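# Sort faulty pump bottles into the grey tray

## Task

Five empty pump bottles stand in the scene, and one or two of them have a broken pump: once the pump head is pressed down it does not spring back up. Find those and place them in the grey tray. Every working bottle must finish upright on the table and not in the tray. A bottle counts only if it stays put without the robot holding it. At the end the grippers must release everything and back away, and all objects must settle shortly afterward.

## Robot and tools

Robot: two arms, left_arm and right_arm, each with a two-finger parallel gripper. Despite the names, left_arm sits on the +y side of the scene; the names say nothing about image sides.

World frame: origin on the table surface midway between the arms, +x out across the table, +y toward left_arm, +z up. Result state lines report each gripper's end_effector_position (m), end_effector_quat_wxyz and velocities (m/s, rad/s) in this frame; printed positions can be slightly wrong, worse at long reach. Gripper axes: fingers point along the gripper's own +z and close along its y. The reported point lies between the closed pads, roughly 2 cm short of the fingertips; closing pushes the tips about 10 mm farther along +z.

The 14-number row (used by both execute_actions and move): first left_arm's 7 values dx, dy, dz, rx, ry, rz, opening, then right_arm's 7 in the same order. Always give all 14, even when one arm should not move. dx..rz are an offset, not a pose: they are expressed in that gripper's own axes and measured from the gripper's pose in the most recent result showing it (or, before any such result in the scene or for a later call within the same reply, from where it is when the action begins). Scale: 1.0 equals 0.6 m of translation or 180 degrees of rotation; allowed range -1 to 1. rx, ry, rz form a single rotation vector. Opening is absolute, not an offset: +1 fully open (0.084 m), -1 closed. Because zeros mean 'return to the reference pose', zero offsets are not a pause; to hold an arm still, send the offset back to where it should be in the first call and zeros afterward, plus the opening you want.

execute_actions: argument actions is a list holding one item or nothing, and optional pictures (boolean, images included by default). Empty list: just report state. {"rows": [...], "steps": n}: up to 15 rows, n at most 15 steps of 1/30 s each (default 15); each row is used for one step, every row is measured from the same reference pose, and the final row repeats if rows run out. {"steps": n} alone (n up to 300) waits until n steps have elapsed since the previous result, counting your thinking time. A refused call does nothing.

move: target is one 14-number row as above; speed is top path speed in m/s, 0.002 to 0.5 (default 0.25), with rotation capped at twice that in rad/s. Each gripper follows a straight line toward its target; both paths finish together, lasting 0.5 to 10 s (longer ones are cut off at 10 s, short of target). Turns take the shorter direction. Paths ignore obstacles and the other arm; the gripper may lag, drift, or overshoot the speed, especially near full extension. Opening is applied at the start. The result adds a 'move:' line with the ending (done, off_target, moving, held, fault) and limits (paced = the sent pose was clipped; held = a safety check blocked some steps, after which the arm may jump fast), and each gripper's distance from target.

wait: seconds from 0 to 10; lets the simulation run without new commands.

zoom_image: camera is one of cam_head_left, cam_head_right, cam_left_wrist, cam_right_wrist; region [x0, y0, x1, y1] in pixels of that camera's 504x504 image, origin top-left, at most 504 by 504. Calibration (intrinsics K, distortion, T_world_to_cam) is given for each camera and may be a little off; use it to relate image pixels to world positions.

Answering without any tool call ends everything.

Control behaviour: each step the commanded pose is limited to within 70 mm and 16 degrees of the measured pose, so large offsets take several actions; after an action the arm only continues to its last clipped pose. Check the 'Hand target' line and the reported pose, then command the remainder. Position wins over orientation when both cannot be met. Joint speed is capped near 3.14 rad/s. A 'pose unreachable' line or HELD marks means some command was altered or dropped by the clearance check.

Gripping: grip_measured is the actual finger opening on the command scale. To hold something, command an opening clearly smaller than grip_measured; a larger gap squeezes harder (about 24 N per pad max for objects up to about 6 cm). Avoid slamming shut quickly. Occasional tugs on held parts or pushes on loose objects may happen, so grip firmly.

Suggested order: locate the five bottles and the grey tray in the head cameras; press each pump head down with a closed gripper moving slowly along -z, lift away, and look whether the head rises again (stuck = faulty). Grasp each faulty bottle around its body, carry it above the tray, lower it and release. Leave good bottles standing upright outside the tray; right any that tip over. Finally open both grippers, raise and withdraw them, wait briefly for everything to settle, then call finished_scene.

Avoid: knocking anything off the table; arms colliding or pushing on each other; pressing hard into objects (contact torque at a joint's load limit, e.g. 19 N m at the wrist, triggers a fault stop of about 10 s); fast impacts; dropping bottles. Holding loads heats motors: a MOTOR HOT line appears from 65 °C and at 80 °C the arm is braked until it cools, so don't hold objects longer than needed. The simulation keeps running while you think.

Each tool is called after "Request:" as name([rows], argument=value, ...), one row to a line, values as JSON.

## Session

Request:
execute_actions(actions=[])

Scene clock: 0.00 s of 5100.00 s.
left_arm: end_effector_position=(+0.2005, +0.0277, +0.3818) grip_measured=+1.00 end_effector_quat_wxyz=(+0.094, -0.432, +0.555, +0.705) end_effector_velocity=(+0.000, +0.000, -0.000) end_effector_angular_velocity=(-0.000, +0.000, -0.000) | right_arm: end_effector_position=(+0.4212, -0.3184, +0.2484) grip_measured=+1.00 end_effector_quat_wxyz=(-0.000, +1.000, +0.009, -0.002) end_effector_velocity=(-0.000, +0.000, -0.000) end_effector_angular_velocity=(-0.000, +0.000, -0.000)
Joint positions: left_arm=[-1.09   0.611 -0.095  1.893  0.149  2.866  0.865  0.084] | right_arm=[-0.002 -0.246 -0.002  0.92  -0.     1.169 -0.     0.084]
Joint velocities: left_arm=[ 0. -0. -0. -0.  0. -0.  0. -0.] | right_arm=[ 0.002 -0.    -0.    -0.001 -0.001 -0.     0.002  0.   ]
Motor temperatures (°C, as the motors report them): left_arm=[38 36 41 42 45 38 41] | right_arm=[35 39 38 37 37 40 38]
Hand target (left_arm): +0.201, +0.028, +0.382; +0.094, -0.432, +0.555, +0.705
Hand target (right_arm): +0.421, -0.318, +0.248; -0.000, +1.000, +0.009, -0.002
camera_calibration (this result's frames):
cam_left_wrist: T_world_to_cam=[[-0.603516, -0.355012, 0.713957, -0.10559], [0.601211, 0.385551, 0.699925, -0.327528], [-0.523749, 0.851655, -0.0192492, 0.216356], [0, 0, 0, 1]] pos_world=[0.246505, -0.0954674, 0.308796]

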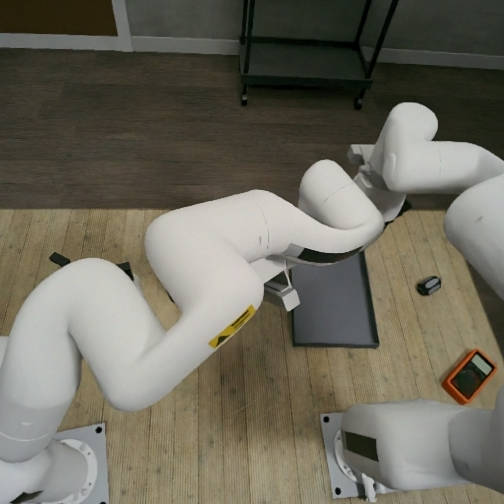

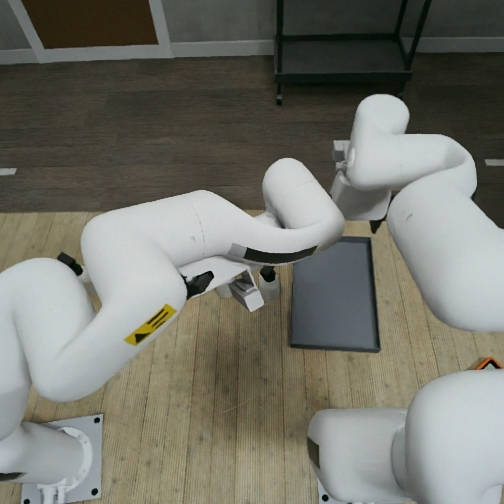

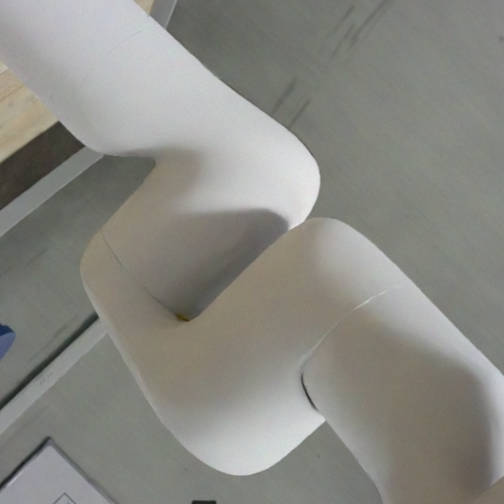

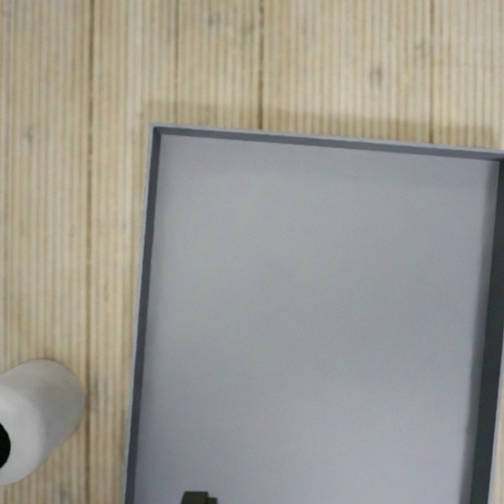

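Request:
move(target=[0,0,0,-0.075,0.56,-0.44,-1,0,0,0,0,0,0,-1])

Request:
move(target=[0.25,-0.39,0.22,0,0,0,-1,-0.13,-0.27,0,0,0,0,-1])

Scene clock: 5.80 s of 5100.00 s.
left_arm: end_effector_position=(+0.2009, +0.0280, +0.3819) grip_measured=-1.00 end_effector_quat_wxyz=(+0.002, +1.000, +0.001, -0.001) end_effector_velocity=(-0.000, -0.000, +0.000) end_effector_angular_velocity=(-0.001, -0.005, +0.003) | right_arm: end_effector_position=(+0.4212, -0.3184, +0.2484) grip_measured=-1.00 end_effector_quat_wxyz=(-0.000, +1.000, +0.009, -0.002) end_effector_velocity=(+0.000, +0.000, +0.000) end_effector_angular_velocity=(+0.000, -0.001, -0.000)
Joint positions: left_arm=[-1.201 -0.544  0.086  1.061  0.041  1.602 -0.961  0.   ] | right_arm=[-0.002 -0.246 -0.002  0.92  -0.     1.169 -0.     0.   ]
Joint velocities: left_arm=[ 0.    -0.003 -0.002 -0.002  0.002 -0.003 -0.005  0.   ] | right_arm=[ 0.002 -0.    -0.001  0.001  0.    -0.     0.001  0.   ]
Motor temperatures (°C, as the motors report them): left_arm=[38 36 41 42 45 38 41] | right_arm=[35 39 38 38 37 40 38]
Hand target (left_arm): +0.201, +0.028, +0.382; +0.002, +1.000, +0.001, -0.001
Hand target (right_arm): +0.421, -0.318, +0.248; -0.000, +1.000, +0.009, -0.002
Off the commanded pose (left_arm): 0.001 m, 0 deg.
Off the commanded pose (right_arm): 0.000 m, 0 deg.
move: done
camera_calibration (this result's frames):
cam_left_wrist: T_world_to_cam=[[-0.0159029, -0.999869, -0.00317502, 0.0686001], [-0.999291, 0.0160019, -0.034069, 0.284265], [0.0341154, 0.00263097, -0.999414, 0.502243], [0, 0, 0, 1]] pos_world=[0.26802, 0.0627209, 0.511851]
cam_right_wrist: T_world_to_cam=[[0.0236316, -0.999258, -0.0304112, -0.28604], [-0.999585, -0.0241178, 0.0157237, 0.477699], [-0.0164455, 0.030027, -0.999414, 0.395238], [0, 0, 0, 1]] pos_world=[0.490761, -0.286174, 0.378797]

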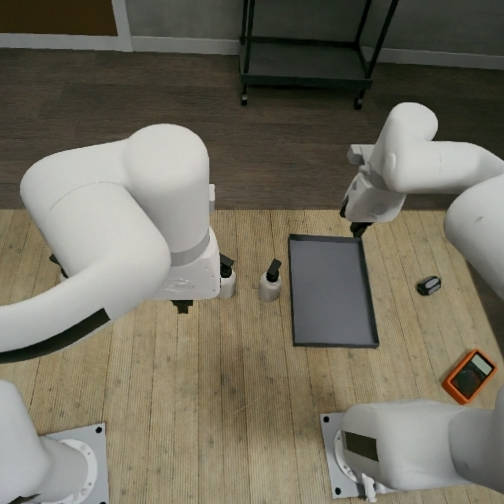

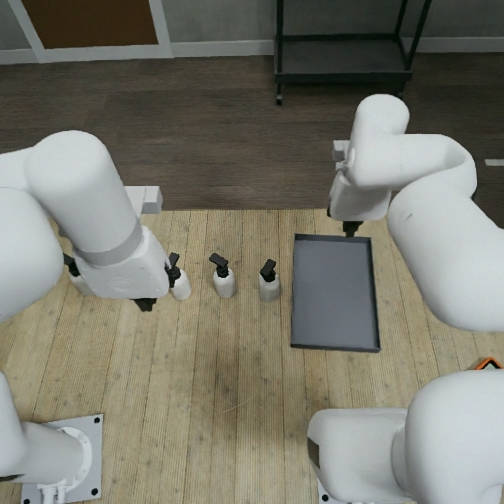

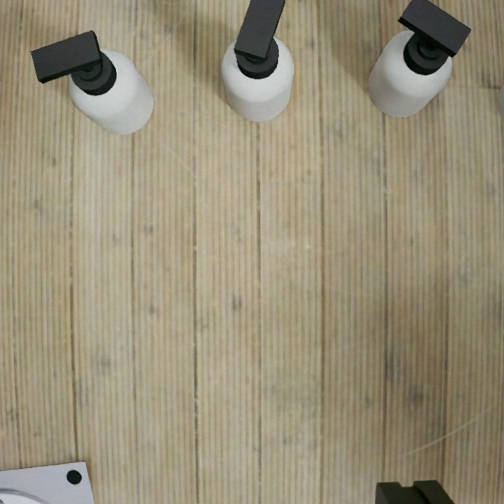

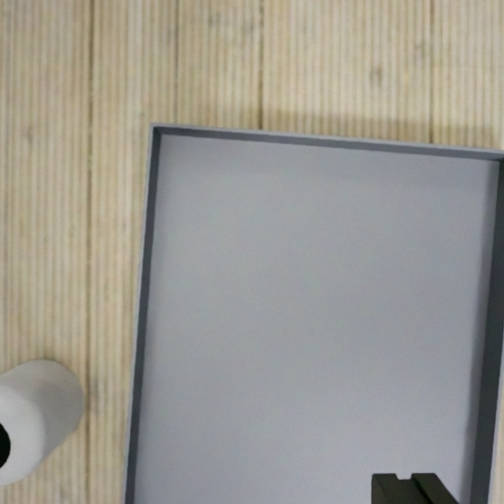

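Scene clock: 7.50 s of 5100.00 s.
left_arm: end_effector_position=(+0.3502, +0.2618, +0.2488) grip_measured=-1.00 end_effector_quat_wxyz=(+0.002, +1.000, +0.001, -0.001) end_effector_velocity=(+0.001, +0.002, -0.001) end_effector_angular_velocity=(-0.001, +0.002, +0.005) | right_arm: end_effector_position=(+0.3402, -0.1576, +0.2490) grip_measured=-1.00 end_effector_quat_wxyz=(-0.001, +1.000, +0.009, -0.002) end_effector_velocity=(-0.001, +0.002, +0.000) end_effector_angular_velocity=(-0.001, -0.001, +0.002)
Joint positions: left_arm=[-0.989 -0.598  0.653  0.755  0.362  1.271 -0.371  0.   ] | right_arm=[ 0.169 -0.398  0.256  0.801  0.109  1.192  0.369  0.   ]
Joint velocities: left_arm=[ 0.002  0.003  0.007  0.001  0.    -0.003  0.003  0.   ] | right_arm=[ 0.003 -0.001  0.003  0.001 -0.     0.     0.003  0.   ]
Motor temperatures (°C, as the motors report them): left_arm=[38 36 41 42 45 38 41] | right_arm=[35 39 38 38 37 40 38]
Hand target (left_arm): +0.350, +0.262, +0.249; +0.002, +1.000, +0.001, -0.001
Hand target (right_arm): +0.340, -0.157, +0.249; -0.001, +1.000, +0.009, -0.002
Off the commanded pose (left_arm): 0.000 m, 0 deg.
Off the commanded pose (right_arm): 0.000 m, 0 deg.
move: done
camera_calibration (this result's frames):
cam_left_wrist: T_world_to_cam=[[-0.0162419, -0.999862, -0.00361755, 0.304489], [-0.999272, 0.016357, -0.0344639, 0.425178], [0.0345183, 0.00305516, -0.999399, 0.363266], [0, 0, 0, 1]] pos_world=[0.417274, 0.296382, 0.378803]
cam_right_wrist: T_world_to_cam=[[0.0232234, -0.999222, -0.031869, -0.122889], [-0.999587, -0.0237479, 0.0161803, 0.400593], [-0.0169246, 0.03148, -0.999361, 0.389994], [0, 0, 0, 1]] pos_world=[0.409882, -0.125557, 0.379347]

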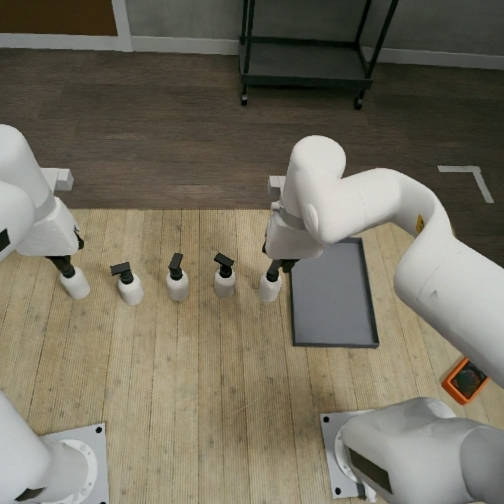

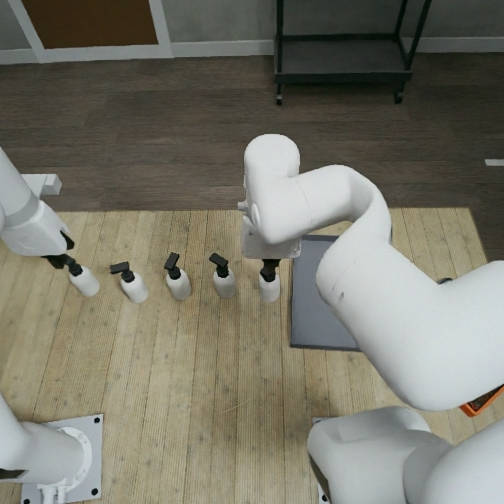

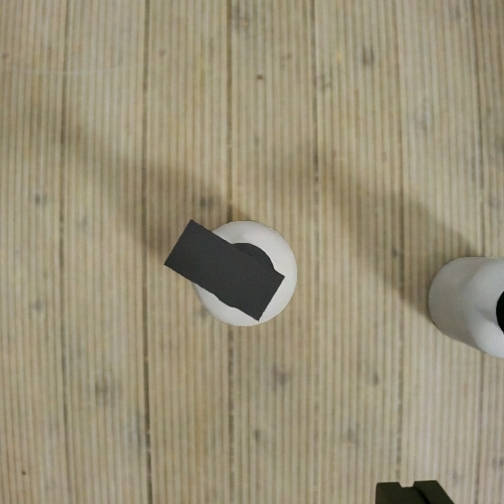

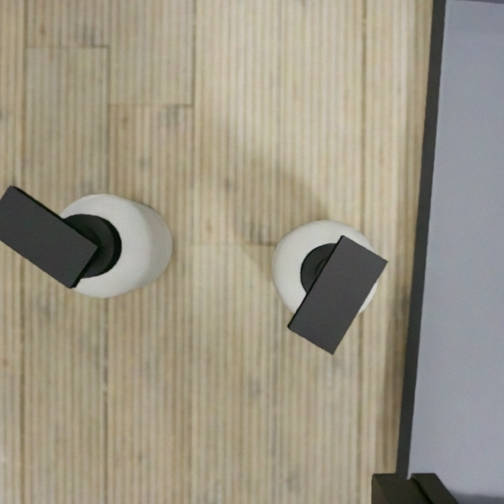

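Request:
move(target=[0.111,-0.064,0.1,0,0,0,-1,0.088,-0.008,0.1,0,0,0,-1])

Request:
move(target=[0,0,0.08,0,0,0,-1,0,0,0.08,0,0,0,-1], speed=0.04)

Request:
move(target=[0,0,-0.08,0,0,0,-1,0,0,-0.08,0,0,0,-1])

Request:
move(target=[-0.028,0.225,0,0,0,0,-1,0.017,-0.188,0,0,0,0,-1])

Scene clock: 10.37 s of 5100.00 s.
left_arm: end_effector_position=(+0.4168, +0.3001, +0.1889) grip_measured=-1.00 end_effector_quat_wxyz=(+0.001, +1.000, +0.001, -0.000) end_effector_velocity=(-0.001, +0.001, -0.002) end_effector_angular_velocity=(-0.001, +0.006, +0.001) | right_arm: end_effector_position=(+0.3927, -0.1518, +0.1888) grip_measured=-1.00 end_effector_quat_wxyz=(-0.001, +1.000, +0.009, -0.001) end_effector_velocity=(-0.000, -0.001, -0.002) end_effector_angular_velocity=(-0.001, +0.005, -0.002)
Joint positions: left_arm=[-1.07  -0.281  0.919  0.827  0.259  1.016 -0.144  0.   ] | right_arm=[ 0.139 -0.162  0.266  0.831  0.054  0.99   0.376  0.   ]
Joint velocities: left_arm=[-0.003  0.007  0.007 -0.    -0.006 -0.001  0.006  0.   ] | right_arm=[-0.001  0.005 -0.    -0.002 -0.001 -0.001  0.001  0.   ]
Motor temperatures (°C, as the motors report them): left_arm=[38 36 41 43 45 38 41] | right_arm=[35 39 38 38 37 40 38]
Hand target (left_arm): +0.417, +0.300, +0.189; +0.001, +1.000, +0.001, -0.001
Hand target (right_arm): +0.393, -0.152, +0.188; -0.001, +1.000, +0.009, -0.002
Off the commanded pose (left_arm): 0.000 m, 0 deg.
Off the commanded pose (right_arm): 0.000 m, 0 deg.
move: done
camera_calibration (this result's frames):
cam_left_wrist: T_world_to_cam=[[-0.0163659, -0.999857, -0.00419153, 0.34382], [-0.999228, 0.016505, -0.0356505, 0.489135], [0.0357146, 0.00360484, -0.999356, 0.300385], [0, 0, 0, 1]] pos_world=[0.483656, 0.334614, 0.31907]
cam_right_wrist: T_world_to_cam=[[0.0231724, -0.999226, -0.031786, -0.120247], [-0.999601, -0.0236707, 0.0153892, 0.454339], [-0.0161297, 0.0314168, -0.999376, 0.330301], [0, 0, 0, 1]] pos_world=[0.462272, -0.119777, 0.319281]

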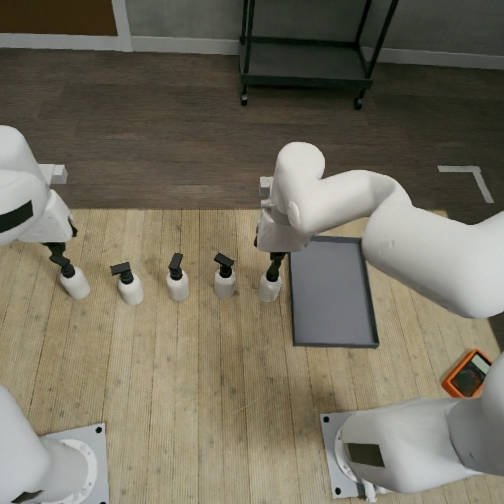

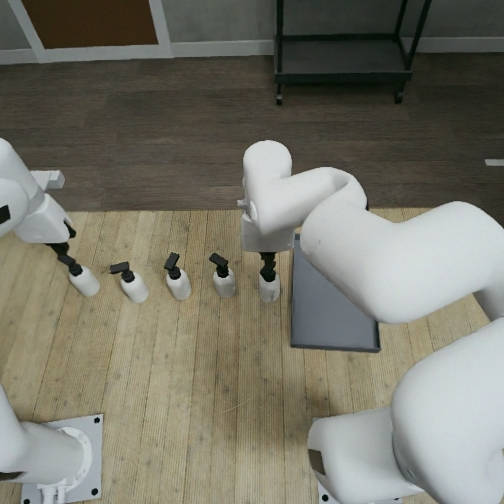

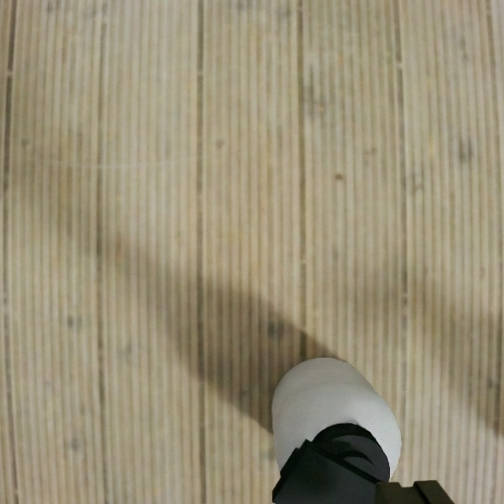

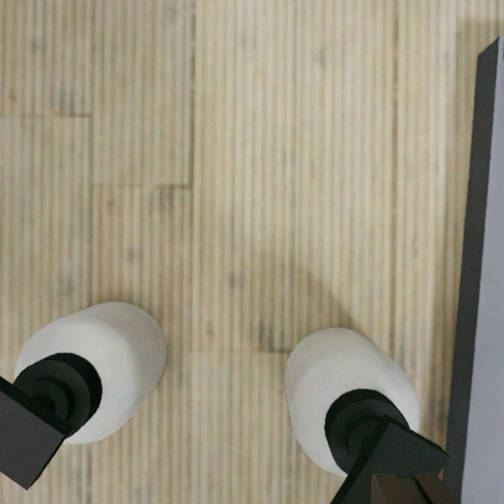

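Scene clock: 11.87 s of 5100.00 s.
left_arm: end_effector_position=(+0.4201, +0.2997, +0.1444) grip_measured=-1.00 end_effector_quat_wxyz=(+0.002, +1.000, +0.001, +0.004) end_effector_velocity=(-0.003, +0.000, -0.005) end_effector_angular_velocity=(+0.001, +0.009, -0.000) | right_arm: end_effector_position=(+0.3948, -0.1505, +0.1444) grip_measured=-1.00 end_effector_quat_wxyz=(-0.002, +1.000, +0.009, +0.003) end_effector_velocity=(-0.001, +0.001, -0.003) end_effector_angular_velocity=(-0.001, +0.003, +0.003)
Joint positions: left_arm=[-1.105 -0.174  0.989  0.756  0.187  0.853 -0.08   0.   ] | right_arm=[ 0.138 -0.091  0.275  0.761  0.035  0.842  0.392  0.   ]
Joint velocities: left_arm=[-0.     0.007  0.003 -0.009 -0.005 -0.005  0.005  0.   ] | right_arm=[ 0.001  0.006  0.002 -0.004 -0.001 -0.006 -0.001  0.   ]
Motor temperatures (°C, as the motors report them): left_arm=[38 36 41 43 45 38 41] | right_arm=[35 39 38 38 37 40 38]
Hand target (left_arm): +0.417, +0.300, +0.141; +0.001, +1.000, +0.001, -0.000
Hand target (right_arm): +0.392, -0.152, +0.141; -0.001, +1.000, +0.009, -0.001
Off the commanded pose (left_arm): 0.005 m, 1 deg.
Off the commanded pose (right_arm): 0.004 m, 1 deg.
move: off_target (left_arm, right_arm)
camera_calibration (this result's frames):
cam_left_wrist: T_world_to_cam=[[-0.0165822, -0.999858, -0.00289038, 0.343197], [-0.99884, 0.0166959, -0.0451615, 0.492027], [0.0452034, 0.00213815, -0.998976, 0.252183], [0, 0, 0, 1]] pos_world=[0.485748, 0.334394, 0.275137]
cam_right_wrist: T_world_to_cam=[[0.0239244, -0.999118, -0.0345226, -0.120315], [-0.999686, -0.024165, 0.00656829, 0.458425], [-0.00739673, 0.0343547, -0.999382, 0.282866], [0, 0, 0, 1]] pos_world=[0.463252, -0.118849, 0.275527]

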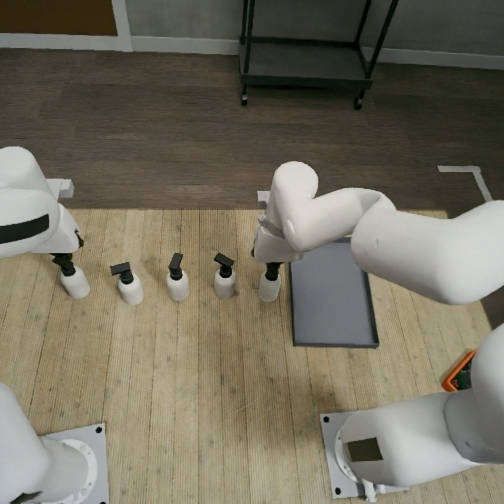

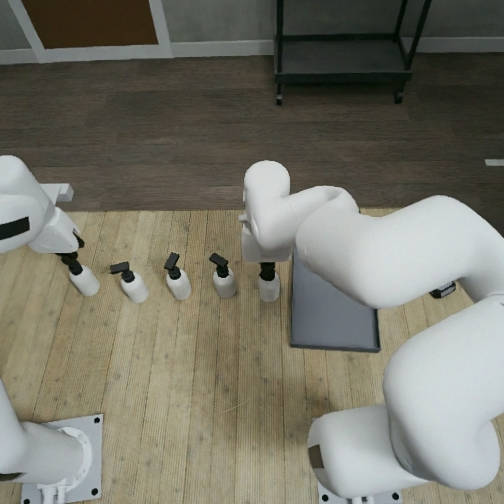

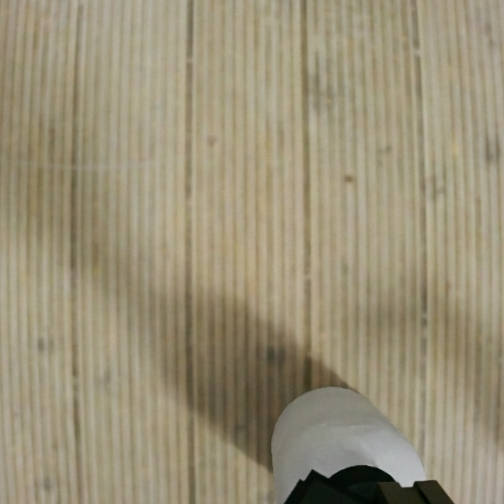

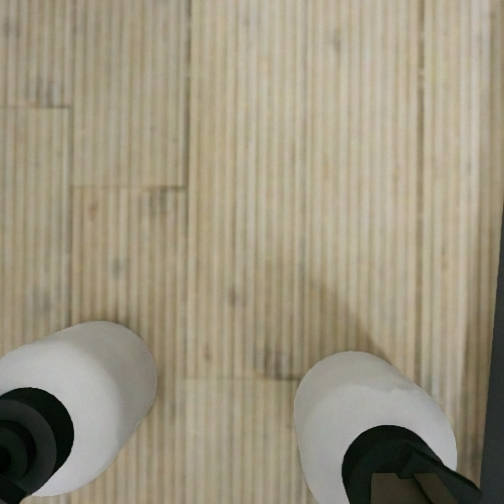

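Scene clock: 12.67 s of 5100.00 s.
left_arm: end_effector_position=(+0.4192, +0.2999, +0.1918) grip_measured=-1.00 end_effector_quat_wxyz=(+0.002, +1.000, +0.001, +0.004) end_effector_velocity=(+0.002, +0.001, +0.003) end_effector_angular_velocity=(-0.001, -0.005, +0.003) | right_arm: end_effector_position=(+0.3943, -0.1508, +0.1918) grip_measured=-1.00 end_effector_quat_wxyz=(-0.002, +1.000, +0.009, +0.002) end_effector_velocity=(+0.001, +0.001, +0.003) end_effector_angular_velocity=(+0.002, -0.005, +0.002)
Joint positions: left_arm=[-1.075 -0.285  0.922  0.832  0.262  1.016 -0.145  0.   ] | right_arm=[ 0.138 -0.165  0.267  0.835  0.054  0.989  0.376  0.   ]
Joint velocities: left_arm=[ 0.002 -0.004 -0.001  0.006  0.002  0.004 -0.003  0.   ] | right_arm=[ 0.001 -0.004 -0.     0.005  0.     0.003 -0.001  0.   ]
Motor temperatures (°C, as the motors report them): left_arm=[38 36 41 43 45 38 41] | right_arm=[35 39 38 38 37 40 38]
Hand target (left_arm): +0.420, +0.300, +0.192; +0.002, +1.000, +0.001, +0.004
Hand target (right_arm): +0.395, -0.151, +0.192; -0.002, +1.000, +0.009, +0.003
Off the commanded pose (left_arm): 0.001 m, 0 deg.
Off the commanded pose (right_arm): 0.001 m, 0 deg.
move: done
camera_calibration (this result's frames):
cam_left_wrist: T_world_to_cam=[[-0.0165311, -0.999859, -0.00299224, 0.34354], [-0.998907, 0.0166461, -0.0436782, 0.493083], [0.0437219, 0.00226692, -0.999041, 0.300125], [0, 0, 0, 1]] pos_world=[0.485101, 0.334603, 0.322403]
cam_right_wrist: T_world_to_cam=[[0.0238928, -0.999131, -0.0341449, -0.119049], [-0.999676, -0.0241784, 0.00797716, 0.457301], [-0.0087958, 0.0339432, -0.999385, 0.330736], [0, 0, 0, 1]] pos_world=[0.462906, -0.119115, 0.322819]

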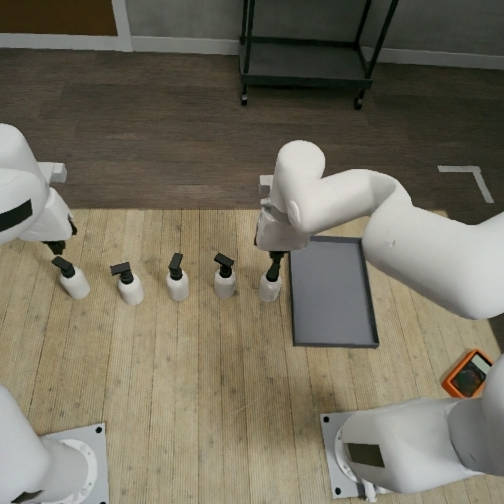

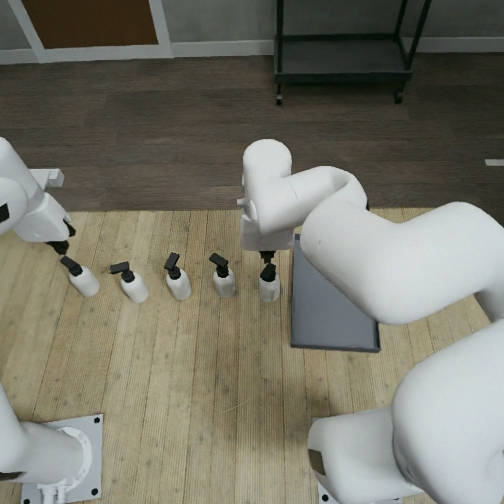

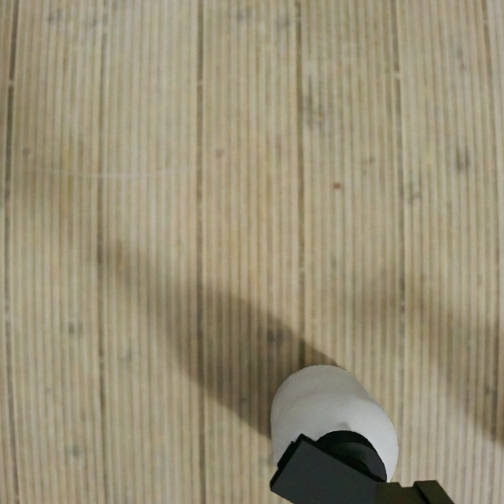

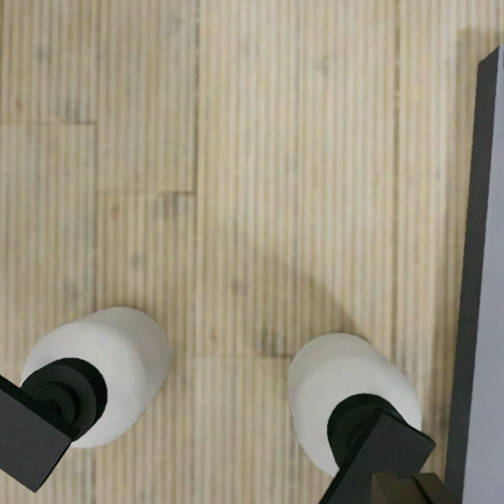

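Scene clock: 13.67 s of 5100.00 s.
left_arm: end_effector_position=(+0.4029, +0.1654, +0.1924) grip_measured=-1.00 end_effector_quat_wxyz=(+0.002, +1.000, +0.002, +0.004) end_effector_velocity=(-0.001, -0.004, -0.000) end_effector_angular_velocity=(+0.001, +0.000, -0.009) | right_arm: end_effector_position=(+0.4026, -0.0384, +0.1920) grip_measured=-1.00 end_effector_quat_wxyz=(-0.002, +1.000, +0.008, +0.002) end_effector_velocity=(-0.002, +0.005, +0.001) end_effector_angular_velocity=(+0.001, -0.002, +0.006)
Joint positions: left_arm=[-1.2   -0.243  0.729  0.819  0.189  1.002 -0.423  0.   ] | right_arm=[ 0.236  0.057  0.393  1.071 -0.025  1.012  0.647  0.   ]
Joint velocities: left_arm=[-0.006  0.002 -0.005 -0.    -0.001 -0.    -0.002  0.   ] | right_arm=[ 0.006  0.004  0.005  0.007 -0.002  0.002  0.006  0.   ]
Motor temperatures (°C, as the motors report them): left_arm=[38 36 41 43 45 38 41] | right_arm=[35 39 38 39 37 40 38]
Hand target (left_arm): +0.403, +0.165, +0.192; +0.002, +1.000, +0.001, +0.004
Hand target (right_arm): +0.402, -0.038, +0.192; -0.002, +1.000, +0.009, +0.002
Off the commanded pose (left_arm): 0.001 m, 0 deg.
Off the commanded pose (right_arm): 0.001 m, 0 deg.
move: done
camera_calibration (this result's frames):
cam_left_wrist: T_world_to_cam=[[-0.0151903, -0.999881, -0.00255959, 0.208163], [-0.998914, 0.0152883, -0.0440135, 0.47928], [0.0440474, 0.00188823, -0.999028, 0.301688], [0, 0, 0, 1]] pos_world=[0.468633, 0.200241, 0.323022]
cam_right_wrist: T_world_to_cam=[[0.0224371, -0.999156, -0.0343954, -0.00624589], [-0.999708, -0.02273, 0.00814647, 0.468371], [-0.0089214, 0.0342026, -0.999375, 0.327284], [0, 0, 0, 1]] pos_world=[0.471294, -0.00678854, 0.32305]

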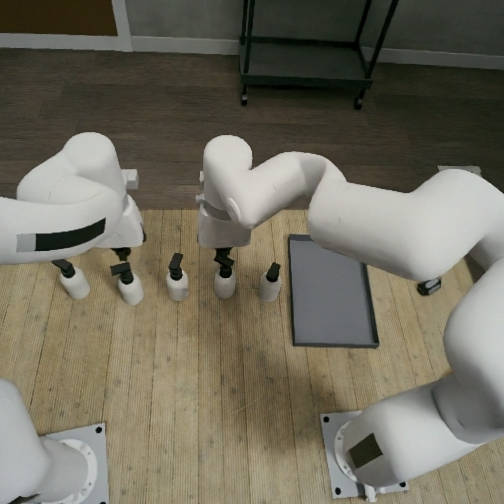

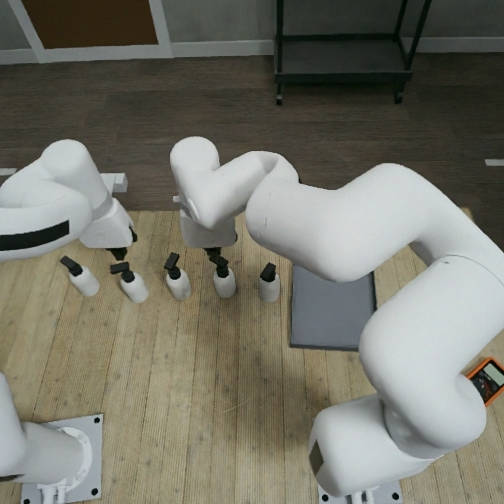

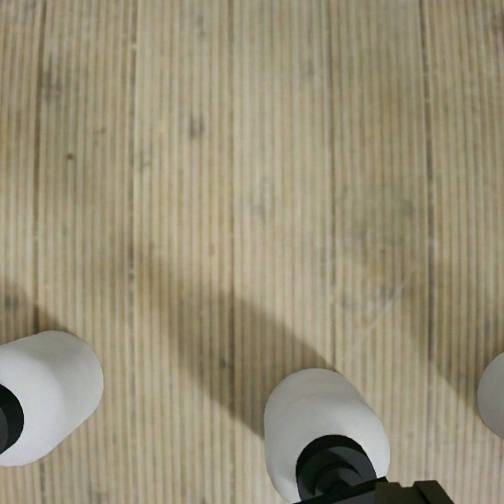

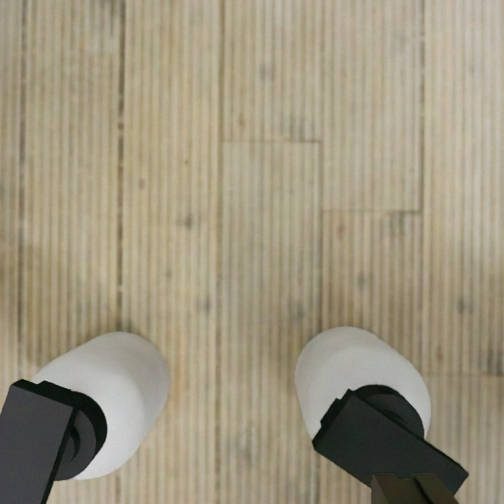

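Both 1 and 5 seem to have stayed down; verify.

Request:
zoom_image(camera="cam_head_right", region=[40,230,300,320])

Region (40, 230, 300, 320) of cam_head_right's 504x504 image, scaled by 1.938, with more detail than that image has; it fills the top 174 rows of this view, and the rest is white.

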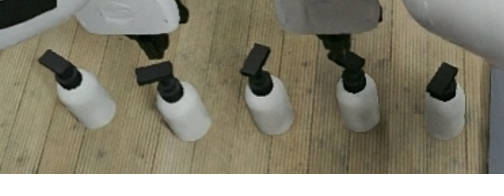

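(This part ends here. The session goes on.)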